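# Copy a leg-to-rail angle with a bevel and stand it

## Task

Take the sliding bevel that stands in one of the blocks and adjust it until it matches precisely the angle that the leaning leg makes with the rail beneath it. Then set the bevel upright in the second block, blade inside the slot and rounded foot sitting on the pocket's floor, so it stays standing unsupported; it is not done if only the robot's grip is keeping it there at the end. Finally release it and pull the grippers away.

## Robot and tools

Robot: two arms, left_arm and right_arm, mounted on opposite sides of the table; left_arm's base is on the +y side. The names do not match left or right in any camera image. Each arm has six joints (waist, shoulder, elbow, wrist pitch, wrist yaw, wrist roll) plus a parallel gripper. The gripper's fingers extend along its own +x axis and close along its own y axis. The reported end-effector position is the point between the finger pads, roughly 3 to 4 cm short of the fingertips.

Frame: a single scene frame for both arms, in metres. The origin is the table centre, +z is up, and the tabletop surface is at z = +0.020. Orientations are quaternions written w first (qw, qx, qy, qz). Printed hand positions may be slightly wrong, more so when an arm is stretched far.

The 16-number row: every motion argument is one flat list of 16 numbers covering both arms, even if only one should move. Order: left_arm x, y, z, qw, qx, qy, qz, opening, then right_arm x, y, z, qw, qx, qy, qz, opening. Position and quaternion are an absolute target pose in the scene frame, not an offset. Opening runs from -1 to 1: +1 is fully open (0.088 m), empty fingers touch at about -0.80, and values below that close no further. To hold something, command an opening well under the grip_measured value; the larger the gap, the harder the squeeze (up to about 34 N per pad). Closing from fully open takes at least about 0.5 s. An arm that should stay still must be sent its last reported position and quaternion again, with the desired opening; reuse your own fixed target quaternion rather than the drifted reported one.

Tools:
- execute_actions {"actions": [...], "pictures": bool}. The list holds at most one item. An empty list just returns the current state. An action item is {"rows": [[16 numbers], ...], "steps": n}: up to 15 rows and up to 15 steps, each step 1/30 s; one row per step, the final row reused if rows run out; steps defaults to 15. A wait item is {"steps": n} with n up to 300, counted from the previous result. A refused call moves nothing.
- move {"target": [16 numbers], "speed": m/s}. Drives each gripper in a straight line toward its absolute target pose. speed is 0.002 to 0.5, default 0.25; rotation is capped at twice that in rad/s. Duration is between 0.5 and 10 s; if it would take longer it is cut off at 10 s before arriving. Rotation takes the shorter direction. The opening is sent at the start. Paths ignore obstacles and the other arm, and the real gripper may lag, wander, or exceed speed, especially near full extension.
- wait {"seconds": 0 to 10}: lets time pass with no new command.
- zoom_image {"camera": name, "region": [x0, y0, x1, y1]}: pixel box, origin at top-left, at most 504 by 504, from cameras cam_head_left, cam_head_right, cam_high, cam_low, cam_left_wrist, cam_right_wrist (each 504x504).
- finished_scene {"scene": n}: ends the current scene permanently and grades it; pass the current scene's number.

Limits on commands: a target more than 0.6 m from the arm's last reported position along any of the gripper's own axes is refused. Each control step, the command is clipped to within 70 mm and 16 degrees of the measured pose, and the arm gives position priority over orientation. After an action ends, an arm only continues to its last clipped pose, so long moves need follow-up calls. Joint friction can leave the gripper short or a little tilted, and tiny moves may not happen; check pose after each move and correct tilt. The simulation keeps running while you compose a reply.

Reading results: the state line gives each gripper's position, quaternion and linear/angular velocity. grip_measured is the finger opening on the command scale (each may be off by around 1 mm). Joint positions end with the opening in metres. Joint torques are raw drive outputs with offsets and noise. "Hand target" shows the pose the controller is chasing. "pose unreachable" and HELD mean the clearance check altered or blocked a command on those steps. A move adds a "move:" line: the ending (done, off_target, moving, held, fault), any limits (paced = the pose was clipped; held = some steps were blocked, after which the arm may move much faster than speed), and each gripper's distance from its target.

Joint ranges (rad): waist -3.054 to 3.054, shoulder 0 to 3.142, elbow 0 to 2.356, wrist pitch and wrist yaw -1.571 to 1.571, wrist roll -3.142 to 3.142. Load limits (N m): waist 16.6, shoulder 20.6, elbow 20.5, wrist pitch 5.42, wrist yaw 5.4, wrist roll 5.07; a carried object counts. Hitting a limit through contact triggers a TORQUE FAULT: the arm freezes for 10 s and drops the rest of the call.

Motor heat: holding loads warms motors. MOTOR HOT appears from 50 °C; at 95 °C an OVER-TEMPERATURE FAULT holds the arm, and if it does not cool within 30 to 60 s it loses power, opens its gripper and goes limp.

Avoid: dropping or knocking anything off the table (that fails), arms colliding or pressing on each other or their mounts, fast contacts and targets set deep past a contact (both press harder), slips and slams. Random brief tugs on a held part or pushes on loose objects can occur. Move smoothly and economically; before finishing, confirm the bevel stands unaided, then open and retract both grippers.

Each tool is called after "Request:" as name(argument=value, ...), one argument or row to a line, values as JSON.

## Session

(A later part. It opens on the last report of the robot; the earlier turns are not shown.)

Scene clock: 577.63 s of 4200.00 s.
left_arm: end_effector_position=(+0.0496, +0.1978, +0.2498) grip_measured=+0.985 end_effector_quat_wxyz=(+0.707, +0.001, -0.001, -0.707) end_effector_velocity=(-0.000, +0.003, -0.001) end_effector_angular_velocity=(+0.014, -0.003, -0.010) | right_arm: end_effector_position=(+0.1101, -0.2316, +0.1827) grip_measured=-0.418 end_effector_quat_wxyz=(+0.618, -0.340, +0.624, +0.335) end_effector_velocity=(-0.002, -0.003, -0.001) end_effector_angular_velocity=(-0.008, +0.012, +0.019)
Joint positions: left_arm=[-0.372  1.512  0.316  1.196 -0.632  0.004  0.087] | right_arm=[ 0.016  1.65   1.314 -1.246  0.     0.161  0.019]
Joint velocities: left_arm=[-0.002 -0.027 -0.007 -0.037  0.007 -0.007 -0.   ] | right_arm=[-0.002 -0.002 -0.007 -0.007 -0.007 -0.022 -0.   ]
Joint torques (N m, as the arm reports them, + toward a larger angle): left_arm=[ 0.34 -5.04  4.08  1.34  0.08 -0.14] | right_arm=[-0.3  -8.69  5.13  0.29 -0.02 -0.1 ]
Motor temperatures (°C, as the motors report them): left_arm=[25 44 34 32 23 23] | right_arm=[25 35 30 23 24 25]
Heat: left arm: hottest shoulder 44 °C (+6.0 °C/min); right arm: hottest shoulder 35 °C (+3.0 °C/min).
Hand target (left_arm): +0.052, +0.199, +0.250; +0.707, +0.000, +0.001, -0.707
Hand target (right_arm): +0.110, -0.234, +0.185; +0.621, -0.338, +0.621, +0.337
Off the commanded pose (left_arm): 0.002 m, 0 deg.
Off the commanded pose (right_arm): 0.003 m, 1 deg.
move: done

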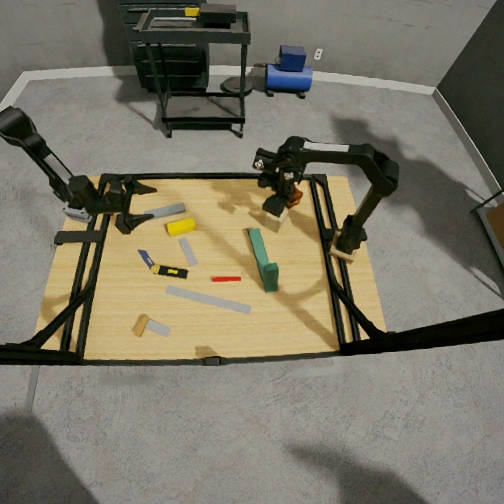

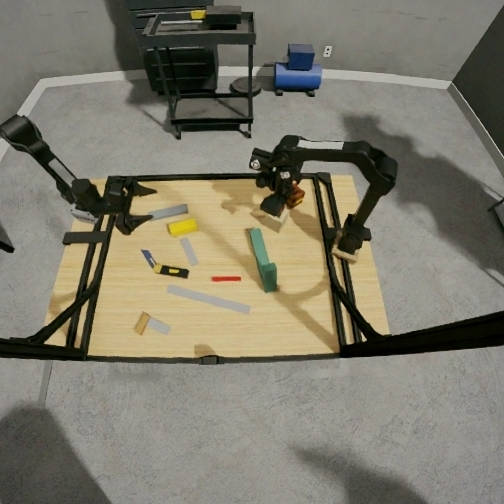

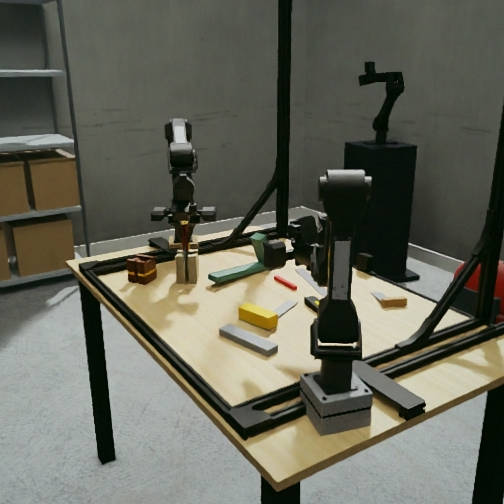

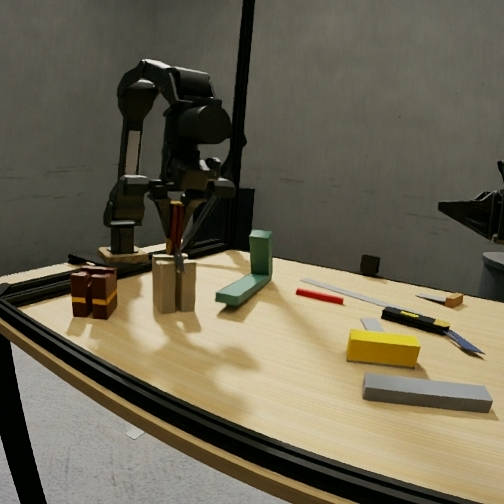

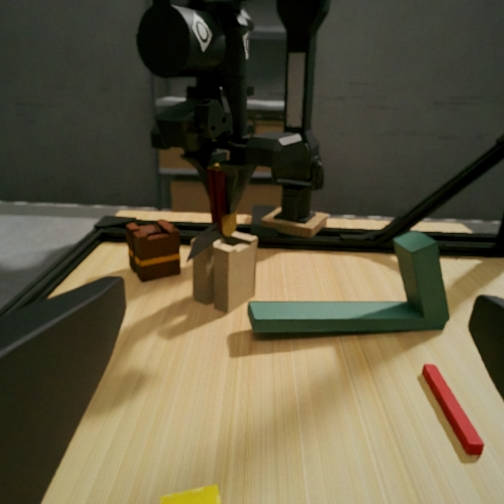

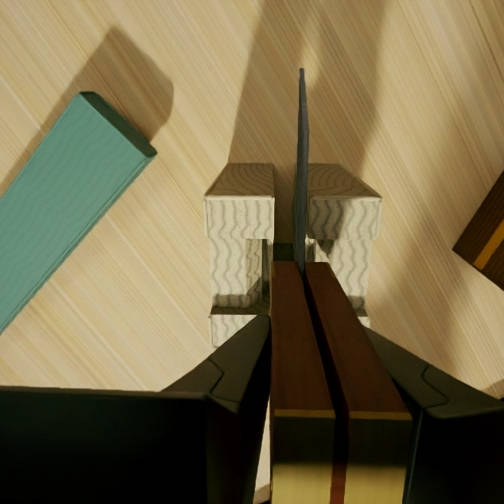

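Request:
move(
  target=[0.05,0.2,0.25,0.707,0,0,-0.707,1, 0.112,-0.2345,0.172,0.6214,-0.3374,0.6214,0.3374,-0.65],
  speed=0.02,
)

Scene clock: 588.20 s of 4200.00 s.
left_arm: end_effector_position=(+0.0499, +0.1983, +0.2499) grip_measured=+0.985 end_effector_quat_wxyz=(+0.707, +0.002, -0.001, -0.707) end_effector_velocity=(+0.001, +0.001, -0.004) end_effector_angular_velocity=(+0.018, +0.009, +0.005) | right_arm: end_effector_position=(+0.1117, -0.2327, +0.1715) grip_measured=-0.418 end_effector_quat_wxyz=(+0.620, -0.338, +0.623, +0.336) end_effector_velocity=(+0.001, +0.001, +0.000) end_effector_angular_velocity=(+0.004, -0.010, +0.010)
Joint positions: left_arm=[-0.373  1.508  0.315  1.193 -0.635  0.003  0.087] | right_arm=[ 0.01   1.648  1.268 -1.195  0.     0.155  0.019]
Joint velocities: left_arm=[-0.002 -0.002 -0.002 -0.022 -0.007 -0.022 -0.   ] | right_arm=[ 0.002 -0.002 -0.002  0.007  0.007 -0.007 -0.   ]
Joint torques (N m, as the arm reports them, + toward a larger angle): left_arm=[-0.43 -4.75  4.17  1.57 -0.1  -0.08] | right_arm=[-0.29 -7.88  5.15  0.32 -0.02 -0.09]
Motor temperatures (°C, as the motors report them): left_arm=[25 41 33 32 23 23] | right_arm=[25 36 30 23 24 25]
Heat: left arm: hottest shoulder 41 °C (+1.0 °C/min); right arm: hottest shoulder 36 °C (+3.0 °C/min).
Hand target (left_arm): +0.050, +0.200, +0.250; +0.707, -0.000, -0.000, -0.707
Hand target (right_arm): +0.112, -0.235, +0.172; +0.621, -0.337, +0.621, +0.337
Off the commanded pose (left_arm): 0.002 m, 0 deg.
Off the commanded pose (right_arm): 0.002 m, 0 deg.
move: done

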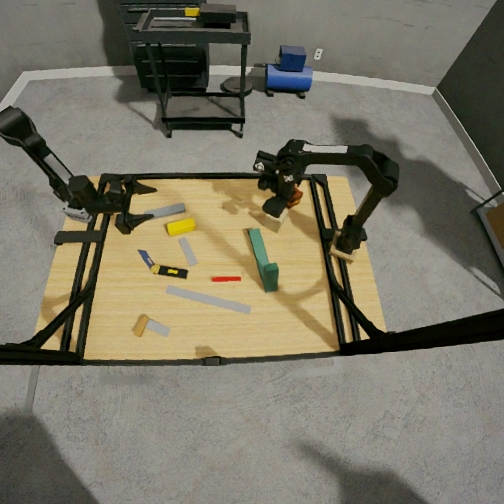

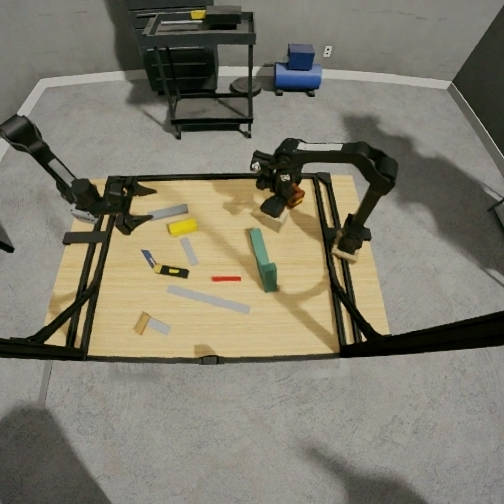

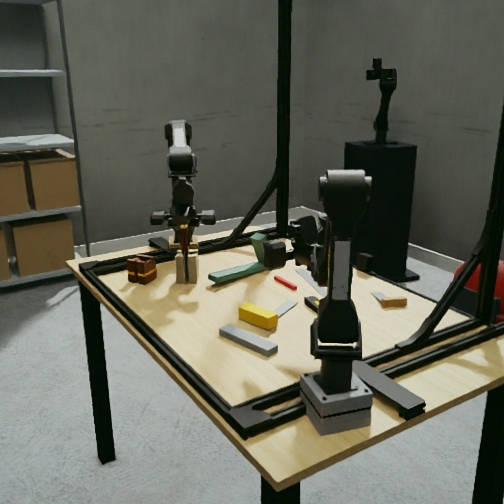

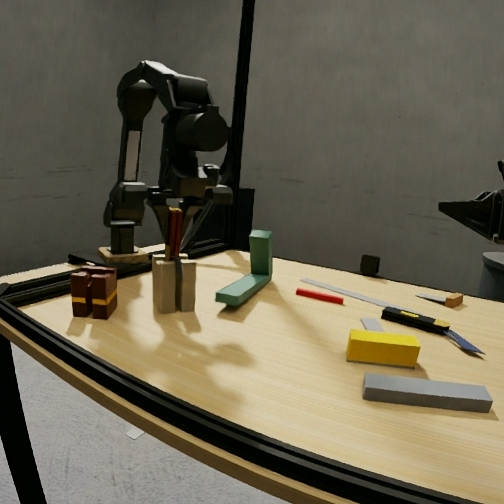

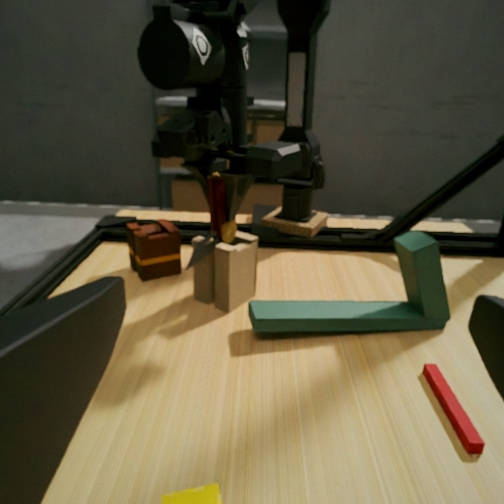

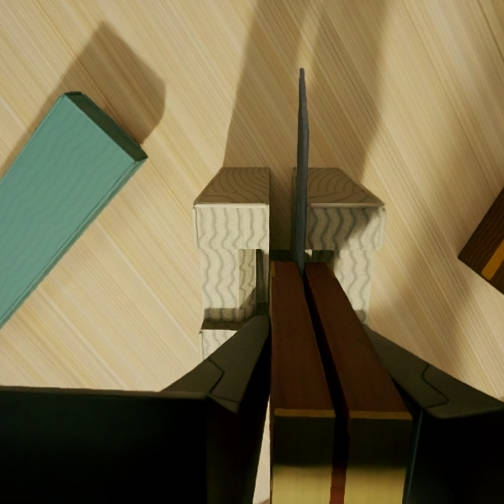

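Request:
zoom_image(
  camera="cam_low",
  region=[135, 200, 215, 280],
)

Request:
zoom_image(
  camera="cam_right_wrist",
  region=[230, 150, 380, 330],
)

Region (135, 200, 215, 280) of cam_low's 504x504 image, scaled by 6.300, with more detail than that image has.

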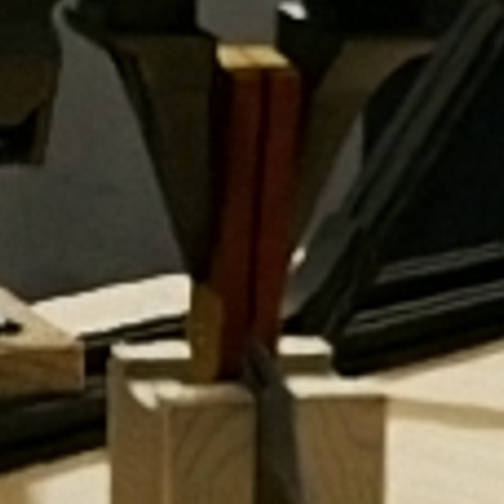

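Region (230, 150, 380, 330) of cam_right_wrist's 504x504 image, scaled by 2.800, with more detail than that image has.

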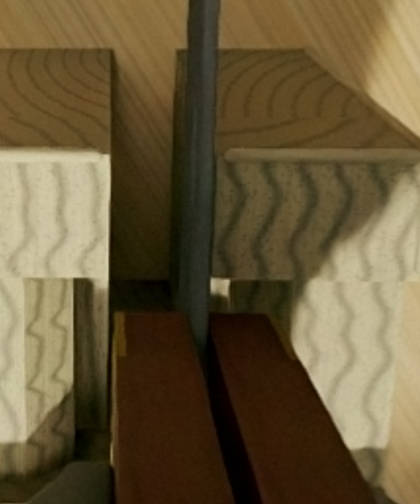

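Request:
move(
  target=[0.05,0.2,0.25,0.707,0,0,-0.707,1, 0.1112,-0.234,0.160,0.6214,-0.3374,0.6214,0.3374,-0.65],
  speed=0.01,
)

Scene clock: 636.17 s of 4200.00 s.
left_arm: end_effector_position=(+0.0500, +0.1991, +0.2497) grip_measured=+0.985 end_effector_quat_wxyz=(+0.707, +0.001, -0.001, -0.707) end_effector_velocity=(+0.001, +0.001, -0.001) end_effector_angular_velocity=(+0.006, +0.018, +0.015) | right_arm: end_effector_position=(+0.1111, -0.2313, +0.1642) grip_measured=-0.418 end_effector_quat_wxyz=(+0.622, -0.335, +0.620, +0.342) end_effector_velocity=(-0.002, -0.003, -0.001) end_effector_angular_velocity=(-0.008, +0.011, +0.020)
Joint positions: left_arm=[-0.375  1.506  0.312  1.193 -0.635  0.002  0.087] | right_arm=[ 0.011  1.646  1.236 -1.152 -0.006  0.154  0.019]
Joint velocities: left_arm=[-0.007 -0.002 -0.002 -0.007 -0.022 -0.022 -0.   ] | right_arm=[-0.002 -0.002 -0.007 -0.007 -0.007 -0.022 -0.   ]
Joint torques (N m, as the arm reports them, + toward a larger angle): left_arm=[-0.28 -4.41  4.51  1.54 -0.08 -0.05] | right_arm=[-0.06 -6.57  4.02  0.64  0.21  0.04]
Motor temperatures (°C, as the motors report them): left_arm=[25 35 32 34 23 23] | right_arm=[25 35 30 24 24 25]
Heat: left arm: hottest shoulder 35 °C (-10.1 °C/min); right arm: hottest shoulder 35 °C (+0.0 °C/min).
Hand target (left_arm): +0.050, +0.200, +0.250; +0.707, -0.000, +0.000, -0.707
Hand target (right_arm): +0.111, -0.234, +0.160; +0.621, -0.338, +0.622, +0.337
Off the commanded pose (left_arm): 0.001 m, 0 deg.
Off the commanded pose (right_arm): 0.005 m, 1 deg.
move: done

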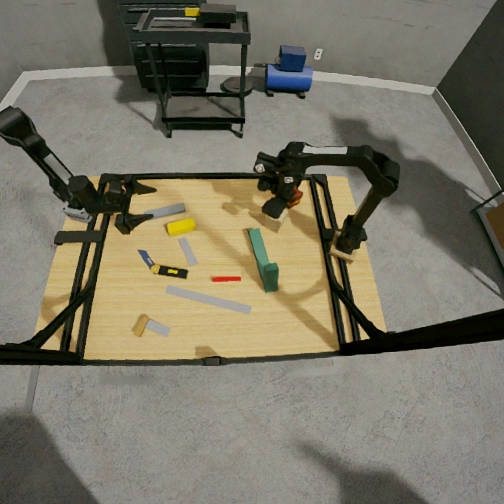

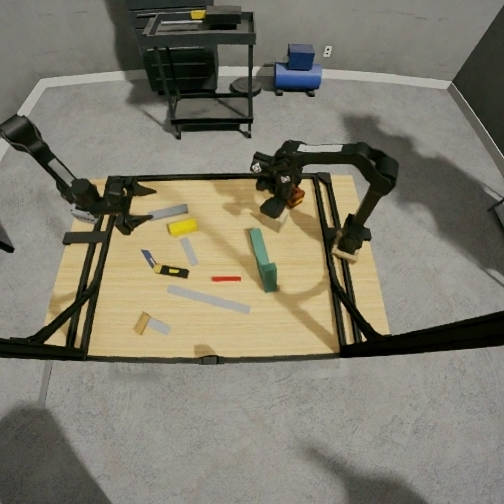

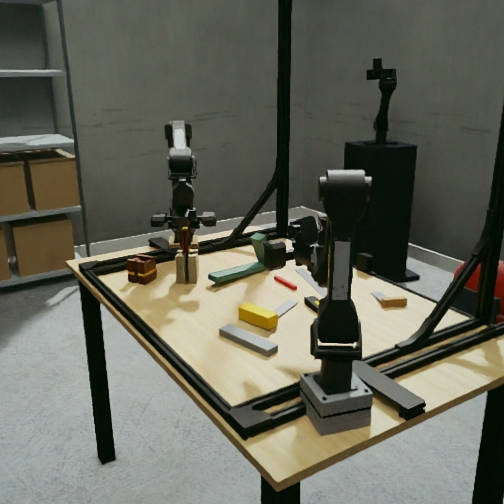

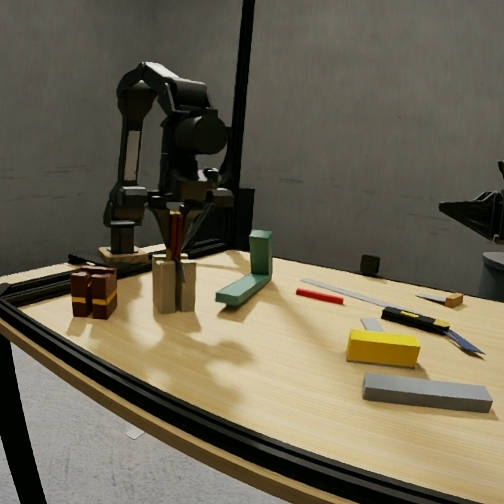

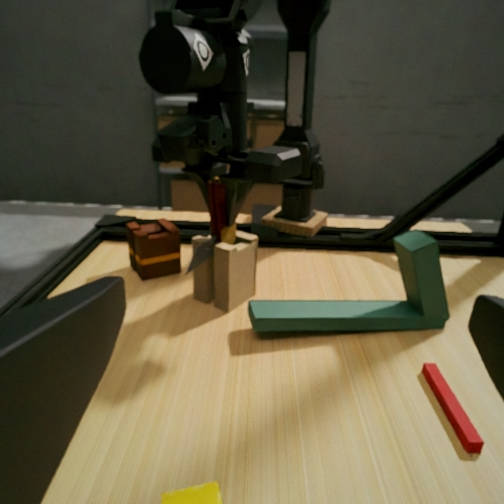

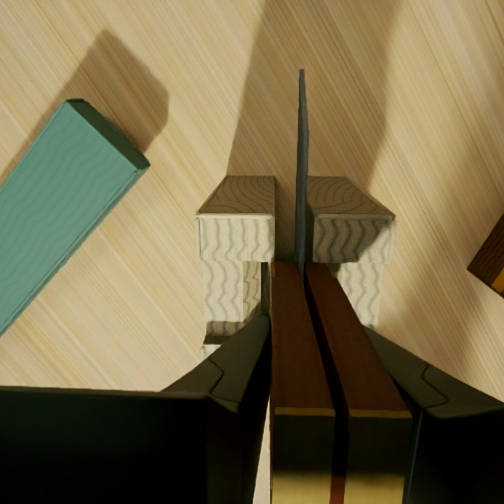

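Request:
move(
  target=[0.05,0.2,0.25,0.707,0,0,-0.707,1, 0.1105,-0.2335,0.152,0.6214,-0.3374,0.6214,0.3374,-0.65],
  speed=0.01,
)

Scene clock: 643.20 s of 4200.00 s.
left_arm: end_effector_position=(+0.0499, +0.1992, +0.2496) grip_measured=+0.985 end_effector_quat_wxyz=(+0.707, +0.001, -0.000, -0.707) end_effector_velocity=(+0.001, +0.001, +0.001) end_effector_angular_velocity=(-0.006, -0.003, +0.005) | right_arm: end_effector_position=(+0.1106, -0.2315, +0.1566) grip_measured=-0.418 end_effector_quat_wxyz=(+0.623, -0.333, +0.619, +0.343) end_effector_velocity=(-0.004, -0.002, -0.001) end_effector_angular_velocity=(-0.002, +0.025, +0.005)
Joint positions: left_arm=[-0.375  1.506  0.311  1.193 -0.635  0.002  0.087] | right_arm=[ 0.012  1.646  1.206 -1.118 -0.007  0.155  0.019]
Joint velocities: left_arm=[-0.002 -0.002 -0.002  0.007 -0.007  0.007 -0.   ] | right_arm=[-0.002 -0.002 -0.007 -0.007 -0.022 -0.007 -0.   ]
Joint torques (N m, as the arm reports them, + toward a larger angle): left_arm=[-0.27 -4.39  4.57  1.53 -0.07 -0.04] | right_arm=[ 0.09 -5.9   4.69  0.51  0.26  0.1 ]
Motor temperatures (°C, as the motors report them): left_arm=[25 35 32 34 23 23] | right_arm=[25 35 29 24 24 25]
Heat: left arm: hottest shoulder 35 °C (-8.1 °C/min); right arm: hottest shoulder 35 °C (-1.0 °C/min).
Hand target (left_arm): +0.050, +0.200, +0.250; +0.707, +0.000, -0.000, -0.707
Hand target (right_arm): +0.111, -0.234, +0.152; +0.621, -0.337, +0.621, +0.337
Off the commanded pose (left_arm): 0.001 m, 0 deg.
Off the commanded pose (right_arm): 0.005 m, 1 deg.
move: done

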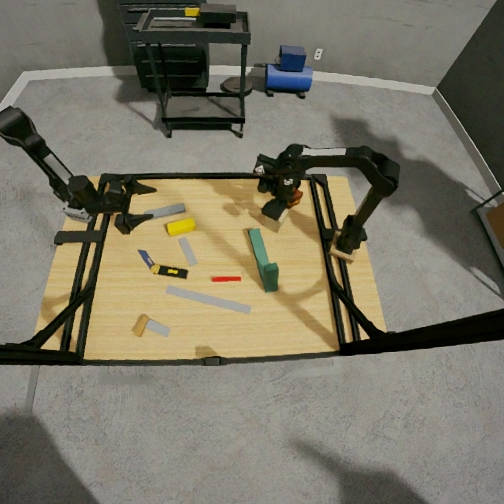

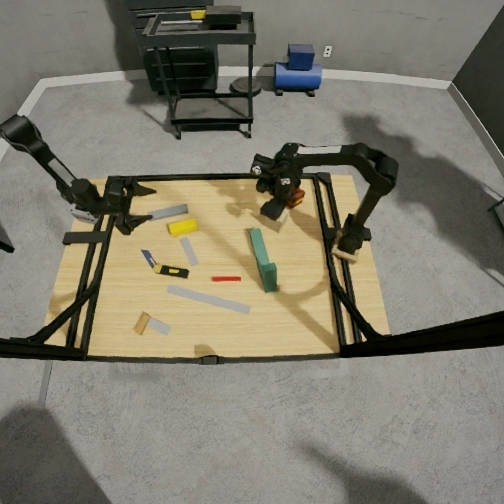

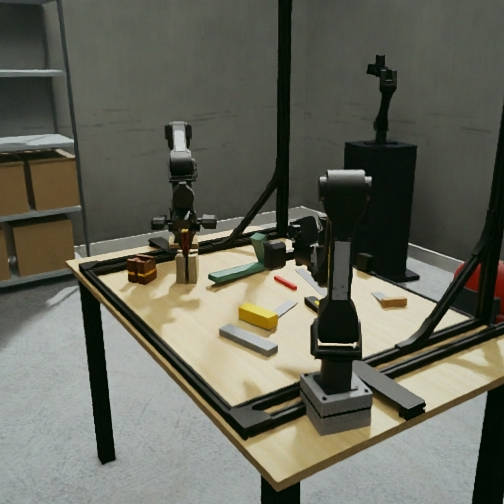

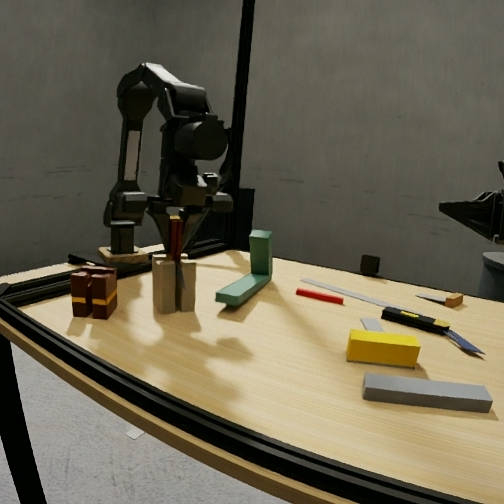

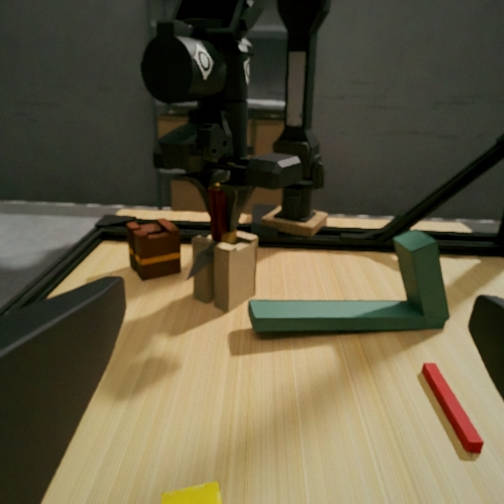

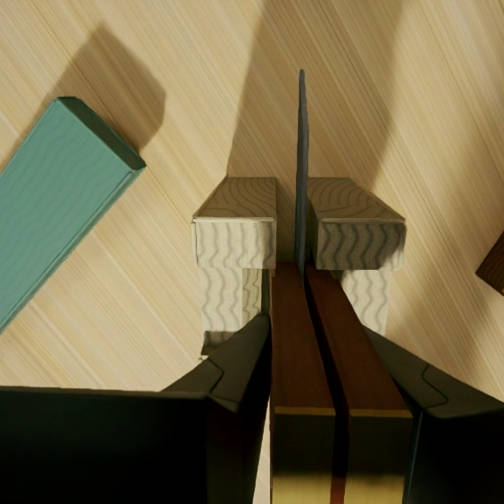

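Request:
execute_actions(
  actions=[
    {"rows":[[0.05,0.2,0.25,0.707,0,0,-0.707,1, 0.1105,-0.2325,0.154,0.6214,-0.3374,0.6214,0.3374,-0.40],[0.05,0.2,0.25,0.707,0,0,-0.707,1, 0.1105,-0.2325,0.154,0.6214,-0.3374,0.6214,0.3374,-0.35],[0.05,0.2,0.25,0.707,0,0,-0.707,1, 0.1105,-0.2325,0.154,0.6214,-0.3374,0.6214,0.3374,-0.3],[0.05,0.2,0.25,0.707,0,0,-0.707,1, 0.1105,-0.2325,0.154,0.6214,-0.3374,0.6214,0.3374,-0.2],[0.05,0.2,0.25,0.707,0,0,-0.707,1, 0.1105,-0.2325,0.154,0.6214,-0.3374,0.6214,0.3374,-0.15]],"steps":12},
  ],
  pictures=false,
)

Request:
move(
  target=[0.05,0.2,0.25,0.707,0,0,-0.707,1, 0.1135,-0.2268,0.157,0.6214,-0.3374,0.6214,0.3374,-0.15],
  speed=0.02,
)

Scene clock: 657.30 s of 4200.00 s.
left_arm: end_effector_position=(+0.0500, +0.1993, +0.2496) grip_measured=+0.985 end_effector_quat_wxyz=(+0.707, +0.001, -0.000, -0.707) end_effector_velocity=(-0.002, +0.001, -0.001) end_effector_angular_velocity=(+0.006, +0.003, -0.010) | right_arm: end_effector_position=(+0.1107, -0.2321, +0.1560) grip_measured=-0.169 end_effector_quat_wxyz=(+0.623, -0.336, +0.619, +0.341) end_effector_velocity=(-0.001, -0.002, +0.001) end_effector_angular_velocity=(+0.001, +0.007, +0.020)
Joint positions: left_arm=[-0.375  1.506  0.311  1.193 -0.635  0.001  0.087] | right_arm=[ 0.013  1.647  1.204 -1.118 -0.002  0.155  0.031]
Joint velocities: left_arm=[-0.002 -0.002 -0.002 -0.007  0.007 -0.007 -0.   ] | right_arm=[-0.002 -0.007 -0.002 -0.007 -0.007 -0.022  0.009]
Joint torques (N m, as the arm reports them, + toward a larger angle): left_arm=[-0.2  -4.37  4.65  1.54 -0.07 -0.03] | right_arm=[ 0.14 -5.71  6.22  0.    0.09  0.12]
Motor temperatures (°C, as the motors report them): left_arm=[25 34 32 34 23 23] | right_arm=[25 34 29 24 24 25]
Heat: left arm: hottest shoulder 34 °C (-5.0 °C/min); right arm: hottest shoulder 34 °C (-2.0 °C/min).
Hand target (left_arm): +0.050, +0.200, +0.250; +0.707, -0.000, +0.000, -0.707
Hand target (right_arm): +0.110, -0.233, +0.154; +0.621, -0.338, +0.621, +0.338
Off the commanded pose (left_arm): 0.001 m, 0 deg.
Off the commanded pose (right_arm): 0.002 m, 1 deg.
Steps of this call (steps 1 to 411: nothing new was sent; steps 412 to 423: all 12 steps of this action). Readings (end_effector_position):
412: left_arm (+0.0500, +0.1993, +0.2496) | right_arm (+0.1105, -0.2315, +0.1560)
413: left_arm (+0.0500, +0.1993, +0.2496) | right_arm (+0.1105, -0.2315, +0.1560)
415: left_arm (+0.0500, +0.1993, +0.2496) | right_arm (+0.1107, -0.2316, +0.1560)
419: left_arm (+0.0500, +0.1993, +0.2496) | right_arm (+0.1107, -0.2321, +0.1560)
423: the state above

Scene clock: 658.27 s of 4200.00 s.
left_arm: end_effector_position=(+0.0500, +0.1993, +0.2494) grip_measured=+0.985 end_effector_quat_wxyz=(+0.707, +0.001, -0.000, -0.707) end_effector_velocity=(+0.003, +0.001, -0.001) end_effector_angular_velocity=(+0.006, +0.003, +0.020) | right_arm: end_effector_position=(+0.1120, -0.2291, +0.1572) grip_measured=-0.150 end_effector_quat_wxyz=(+0.621, -0.337, +0.621, +0.339) end_effector_velocity=(-0.003, -0.000, +0.002) end_effector_angular_velocity=(-0.002, +0.025, -0.010)
Joint positions: left_arm=[-0.375  1.506  0.311  1.193 -0.635  0.001  0.087] | right_arm=[ 0.013  1.664  1.228 -1.132 -0.002  0.155  0.032]
Joint velocities: left_arm=[-0.002 -0.002 -0.002 -0.007 -0.022 -0.007  0.   ] | right_arm=[-0.002  0.002  0.012 -0.022 -0.022  0.007 -0.   ]
Joint torques (N m, as the arm reports them, + toward a larger angle): left_arm=[-0.25 -4.37  4.61  1.53 -0.07 -0.03] | right_arm=[ 0.01 -5.35  7.54 -0.03  0.08  0.08]
Motor temperatures (°C, as the motors report them): left_arm=[25 34 32 34 23 23] | right_arm=[25 34 29 24 24 25]
Heat: left arm: hottest shoulder 34 °C (-5.0 °C/min); right arm: hottest shoulder 34 °C (-2.0 °C/min).
Hand target (left_arm): +0.050, +0.200, +0.250; +0.707, +0.000, +0.000, -0.707
Hand target (right_arm): +0.113, -0.227, +0.157; +0.621, -0.337, +0.621, +0.337
Off the commanded pose (left_arm): 0.001 m, 0 deg.
Off the commanded pose (right_arm): 0.003 m, 0 deg.
move: done

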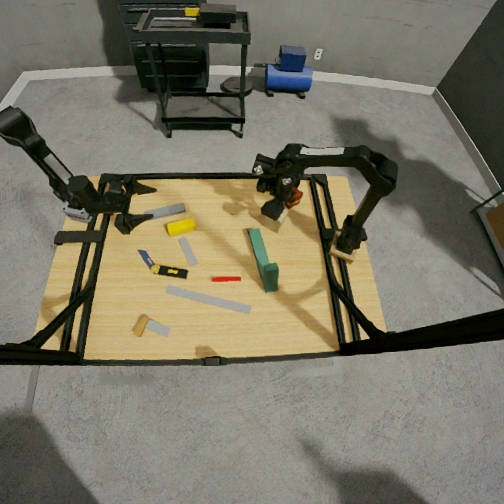

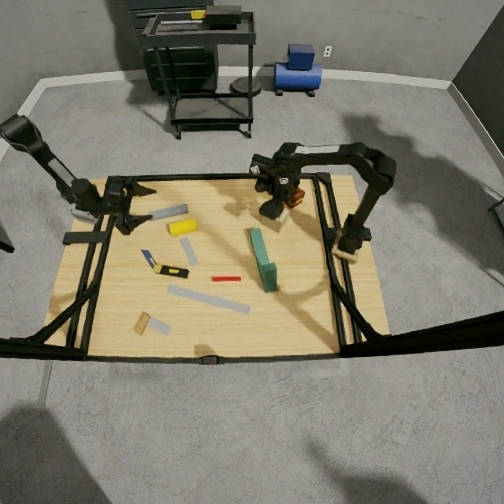

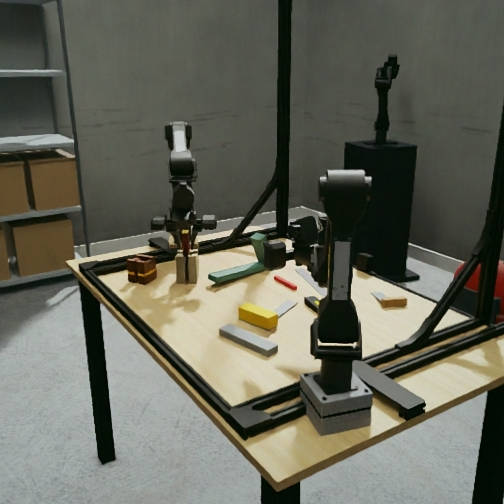

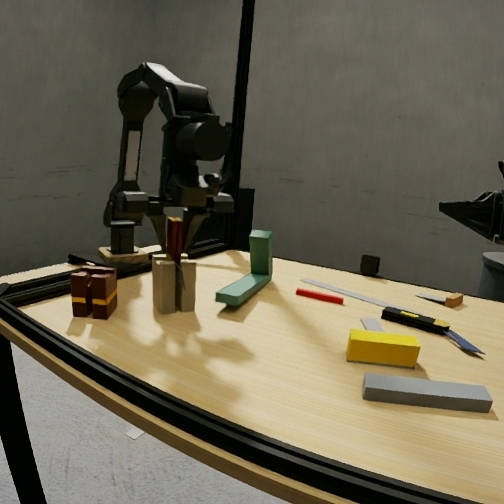

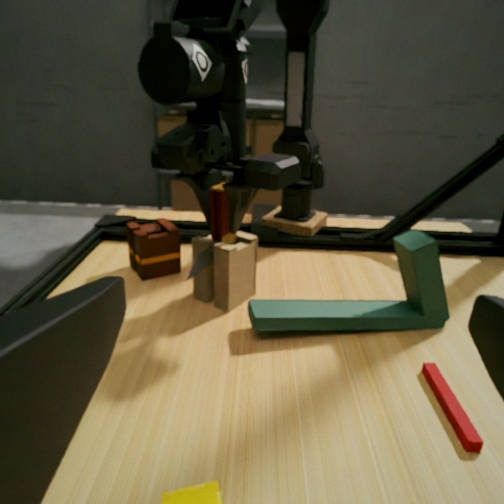

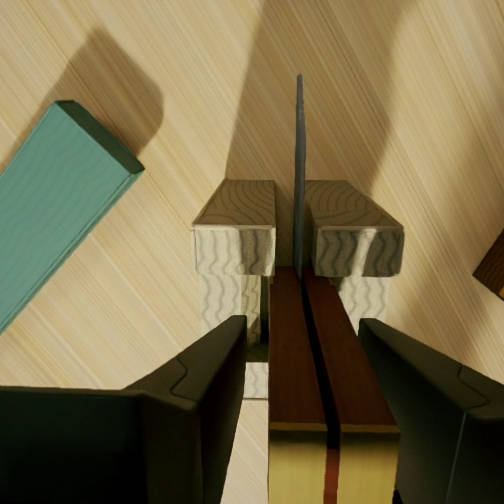

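Request:
move(
  target=[0.05,0.2,0.25,0.707,0,0,-0.707,1, 0.1150,-0.2228,0.159,0.6214,-0.3374,0.6214,0.3374,-0.15],
  speed=0.02,
)

Scene clock: 664.93 s of 4200.00 s.
left_arm: end_effector_position=(+0.0499, +0.1994, +0.2494) grip_measured=+0.985 end_effector_quat_wxyz=(+0.707, +0.001, -0.000, -0.707) end_effector_velocity=(+0.001, +0.001, -0.003) end_effector_angular_velocity=(+0.010, +0.000, +0.005) | right_arm: end_effector_position=(+0.1138, -0.2252, +0.1593) grip_measured=-0.150 end_effector_quat_wxyz=(+0.621, -0.337, +0.621, +0.339) end_effector_velocity=(-0.005, -0.001, -0.000) end_effector_angular_velocity=(-0.011, +0.029, +0.010)
Joint positions: left_arm=[-0.376  1.506  0.311  1.193 -0.635  0.001  0.087] | right_arm=[ 0.013  1.678  1.252 -1.142 -0.002  0.155  0.032]
Joint velocities: left_arm=[-0.002  0.002 -0.002 -0.007 -0.007 -0.007  0.   ] | right_arm=[ 0.002  0.007  0.007 -0.022 -0.022 -0.007 -0.   ]
Joint torques (N m, as the arm reports them, + toward a larger angle): left_arm=[-0.23 -4.37  4.68  1.53 -0.07 -0.02] | right_arm=[ 0.09 -5.48  7.63 -0.01  0.08  0.1 ]
Motor temperatures (°C, as the motors report them): left_arm=[25 34 32 34 23 23] | right_arm=[25 34 30 24 24 25]
Heat: left arm: hottest shoulder 34 °C (-4.0 °C/min); right arm: hottest shoulder 34 °C (-2.0 °C/min).
Hand target (left_arm): +0.050, +0.200, +0.250; +0.707, -0.000, -0.000, -0.707
Hand target (right_arm): +0.115, -0.223, +0.159; +0.621, -0.337, +0.621, +0.337
Off the commanded pose (left_arm): 0.001 m, 0 deg.
Off the commanded pose (right_arm): 0.003 m, 0 deg.
After step 90, 2.97 s passed at rest.
move: done

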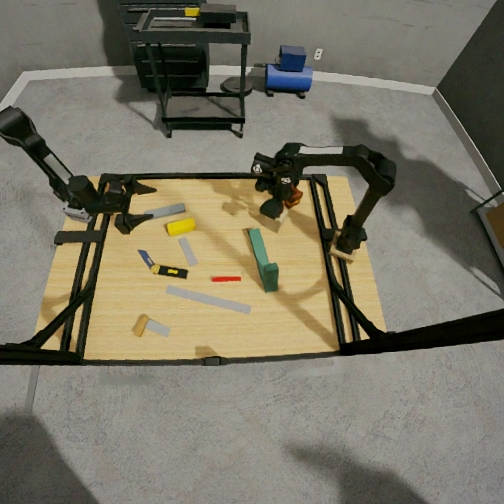

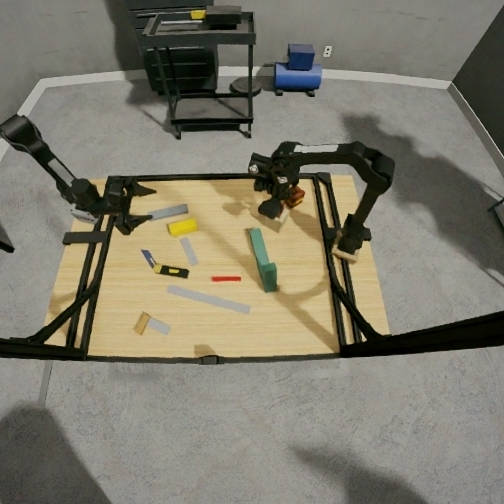

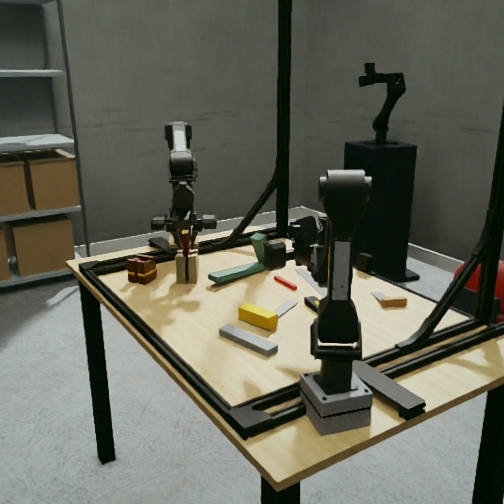

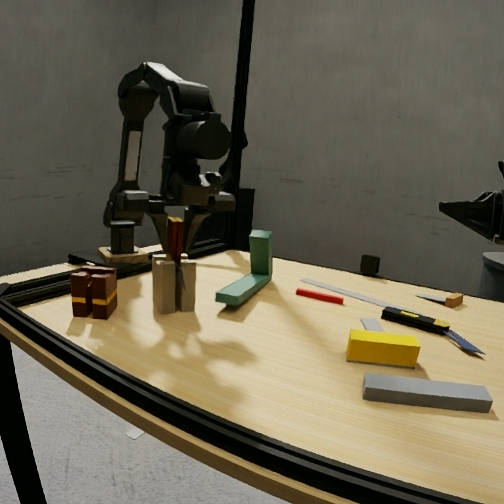

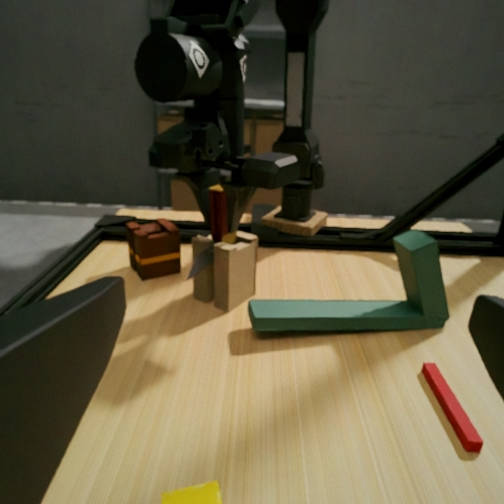

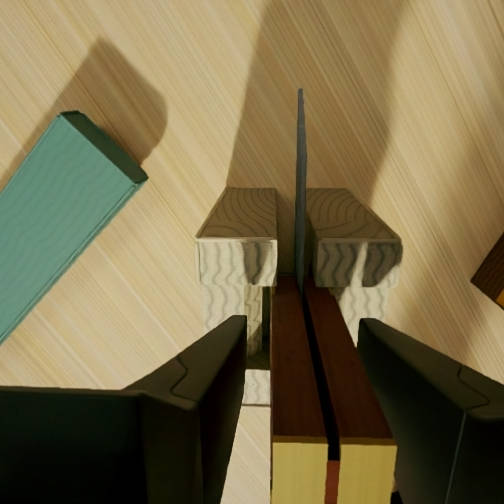

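Request:
execute_actions(
  actions=[
    {"rows":[[0.05,0.2,0.25,0.707,0,0,-0.707,1, 0.1142,-0.2245,0.159,0.6214,-0.3374,0.6214,0.3374,-0.25],[0.05,0.2,0.25,0.707,0,0,-0.707,1, 0.1142,-0.2245,0.159,0.6214,-0.3374,0.6214,0.3374,-0.25],[0.05,0.2,0.25,0.707,0,0,-0.707,1, 0.1142,-0.2245,0.159,0.6214,-0.3374,0.6214,0.3374,-0.33],[0.05,0.2,0.25,0.707,0,0,-0.707,1, 0.1142,-0.2245,0.159,0.6214,-0.3374,0.6214,0.3374,-0.33],[0.05,0.2,0.25,0.707,0,0,-0.707,1, 0.1142,-0.2245,0.159,0.6214,-0.3374,0.6214,0.3374,-0.40],[0.05,0.2,0.25,0.707,0,0,-0.707,1, 0.1142,-0.2245,0.159,0.6214,-0.3374,0.6214,0.3374,-0.40],[0.05,0.2,0.25,0.707,0,0,-0.707,1, 0.1142,-0.2245,0.159,0.6214,-0.3374,0.6214,0.3374,-0.45],[0.05,0.2,0.25,0.707,0,0,-0.707,1, 0.1142,-0.2245,0.159,0.6214,-0.3374,0.6214,0.3374,-0.45],[0.05,0.2,0.25,0.707,0,0,-0.707,1, 0.1142,-0.2245,0.159,0.6214,-0.3374,0.6214,0.3374,-0.55],[0.05,0.2,0.25,0.707,0,0,-0.707,1, 0.1142,-0.2245,0.159,0.6214,-0.3374,0.6214,0.3374,-0.55],[0.05,0.2,0.25,0.707,0,0,-0.707,1, 0.1142,-0.2245,0.159,0.6214,-0.3374,0.6214,0.3374,-0.65]],"steps":15},
  ],
  pictures=false,
)

Request:
move(
  target=[0.05,0.2,0.25,0.707,0,0,-0.707,1, 0.1142,-0.2245,0.25,0.6214,-0.3374,0.6214,0.3374,-0.65],
  speed=0.08,
)

Scene clock: 692.23 s of 4200.00 s.
left_arm: end_effector_position=(+0.0499, +0.1994, +0.2495) grip_measured=+0.985 end_effector_quat_wxyz=(+0.707, +0.001, -0.000, -0.707) end_effector_velocity=(+0.001, +0.001, -0.004) end_effector_angular_velocity=(+0.018, -0.006, +0.005) | right_arm: end_effector_position=(+0.1140, -0.2251, +0.1595) grip_measured=-0.418 end_effector_quat_wxyz=(+0.622, -0.337, +0.620, +0.339) end_effector_velocity=(+0.001, -0.003, +0.000) end_effector_angular_velocity=(-0.010, -0.004, +0.005)
Joint positions: left_arm=[-0.376  1.505  0.311  1.193 -0.635  0.001  0.087] | right_arm=[ 0.013  1.679  1.254 -1.143 -0.001  0.155  0.019]
Joint velocities: left_arm=[-0.002 -0.002 -0.002 -0.022 -0.007 -0.007 -0.   ] | right_arm=[-0.002 -0.002 -0.002 -0.007  0.007 -0.007 -0.   ]
Joint torques (N m, as the arm reports them, + toward a larger angle): left_arm=[-0.2  -4.35  4.67  1.53 -0.08 -0.02] | right_arm=[ 0.08 -6.38  6.6   0.06  0.02  0.1 ]
Motor temperatures (°C, as the motors report them): left_arm=[25 33 32 35 23 23] | right_arm=[25 33 32 23 24 25]
Heat: left arm: hottest wrist pitch 35 °C (+0.0 °C/min); right arm: hottest shoulder 33 °C (-2.0 °C/min).
Hand target (left_arm): +0.050, +0.200, +0.250; +0.707, -0.000, -0.000, -0.707
Hand target (right_arm): +0.114, -0.224, +0.159; +0.621, -0.337, +0.621, +0.338
Off the commanded pose (left_arm): 0.001 m, 0 deg.
Off the commanded pose (right_arm): 0.001 m, 0 deg.
Steps of this call (steps 1 to 90: nothing new was sent; then 23.80 s passed at rest; steps 91 to 105: all 15 steps of this action). Readings (end_effector_position):
91: left_arm (+0.0499, +0.1994, +0.2495) | right_arm (+0.1139, -0.2249, +0.1595)
92: left_arm (+0.0499, +0.1994, +0.2495) | right_arm (+0.1139, -0.2249, +0.1595)
94: left_arm (+0.0499, +0.1994, +0.2495) | right_arm (+0.1139, -0.2249, +0.1595)
98: left_arm (+0.0499, +0.1994, +0.2495) | right_arm (+0.1139, -0.2249, +0.1595)
105: the state above

Scene clock: 694.00 s of 4200.00 s.
left_arm: end_effector_position=(+0.0499, +0.1994, +0.2495) grip_measured=+0.985 end_effector_quat_wxyz=(+0.707, +0.001, -0.000, -0.707) end_effector_velocity=(+0.001, +0.001, -0.001) end_effector_angular_velocity=(+0.006, -0.012, +0.005) | right_arm: end_effector_position=(+0.1136, -0.2262, +0.2478) grip_measured=-0.418 end_effector_quat_wxyz=(+0.619, -0.339, +0.623, +0.337) end_effector_velocity=(+0.000, +0.000, +0.004) end_effector_angular_velocity=(+0.004, -0.010, +0.024)
Joint positions: left_arm=[-0.376  1.505  0.311  1.193 -0.635  0.001  0.087] | right_arm=[ 0.013  1.678  1.605 -1.503 -0.001  0.155  0.019]
Joint velocities: left_arm=[-0.002 -0.002 -0.002 -0.007 -0.007  0.007 -0.   ] | right_arm=[ 0.002 -0.002  0.012 -0.007  0.007 -0.022 -0.   ]
Joint torques (N m, as the arm reports them, + toward a larger angle): left_arm=[-0.2  -4.34  4.66  1.54 -0.08 -0.03] | right_arm=[ 0.08 -6.38  7.76 -0.04  0.02  0.1 ]
Motor temperatures (°C, as the motors report them): left_arm=[25 33 32 35 23 23] | right_arm=[25 33 32 23 24 25]
Heat: left arm: hottest wrist pitch 35 °C (+0.0 °C/min); right arm: hottest shoulder 33 °C (-2.0 °C/min).
Hand target (left_arm): +0.050, +0.200, +0.250; +0.707, -0.000, -0.000, -0.707
Hand target (right_arm): +0.114, -0.224, +0.250; +0.621, -0.337, +0.621, +0.337
Off the commanded pose (left_arm): 0.001 m, 0 deg.
Off the commanded pose (right_arm): 0.003 m, 0 deg.
move: done

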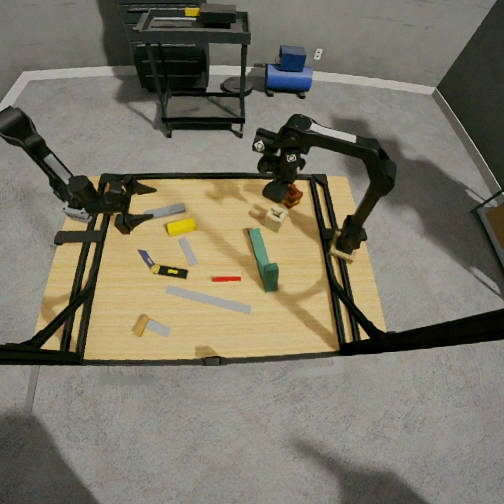

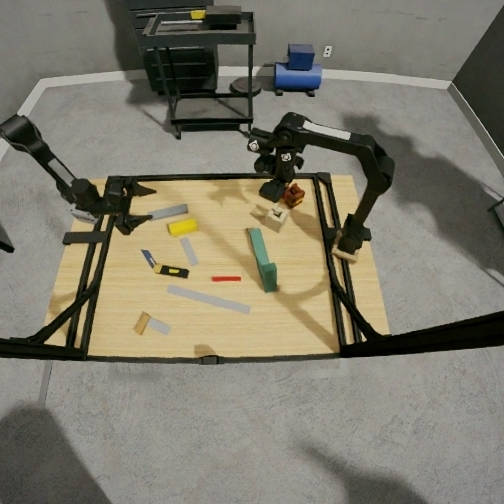

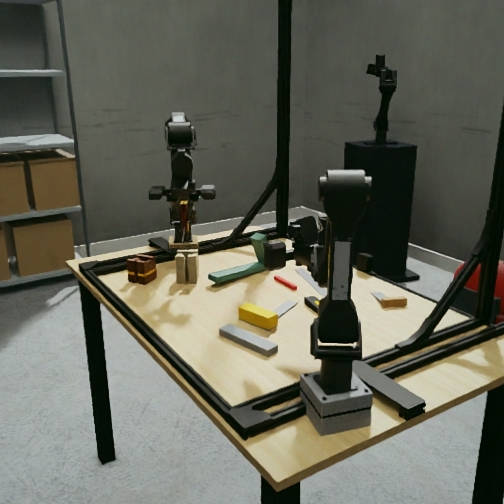

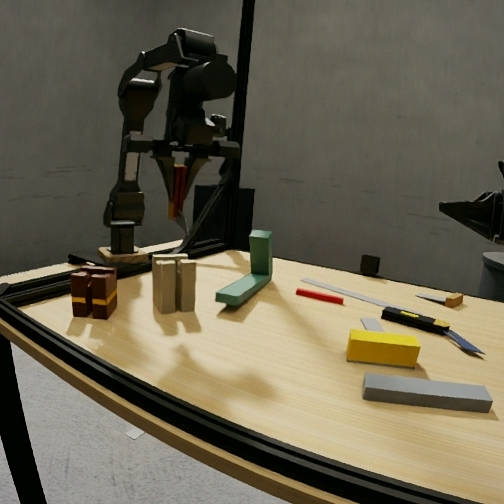

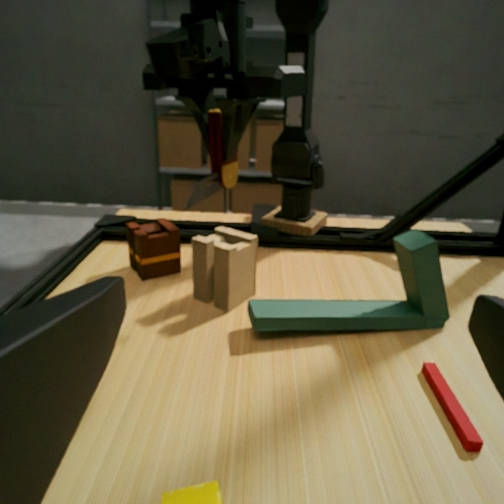

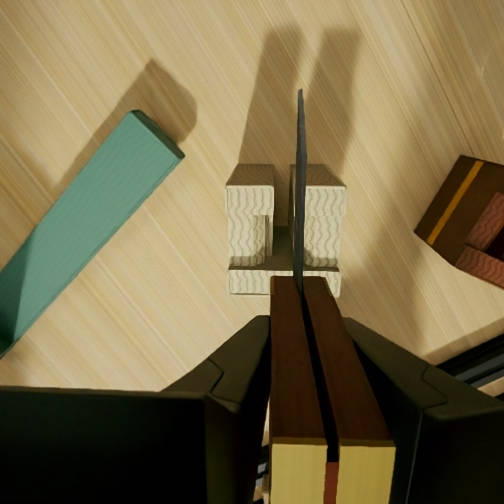

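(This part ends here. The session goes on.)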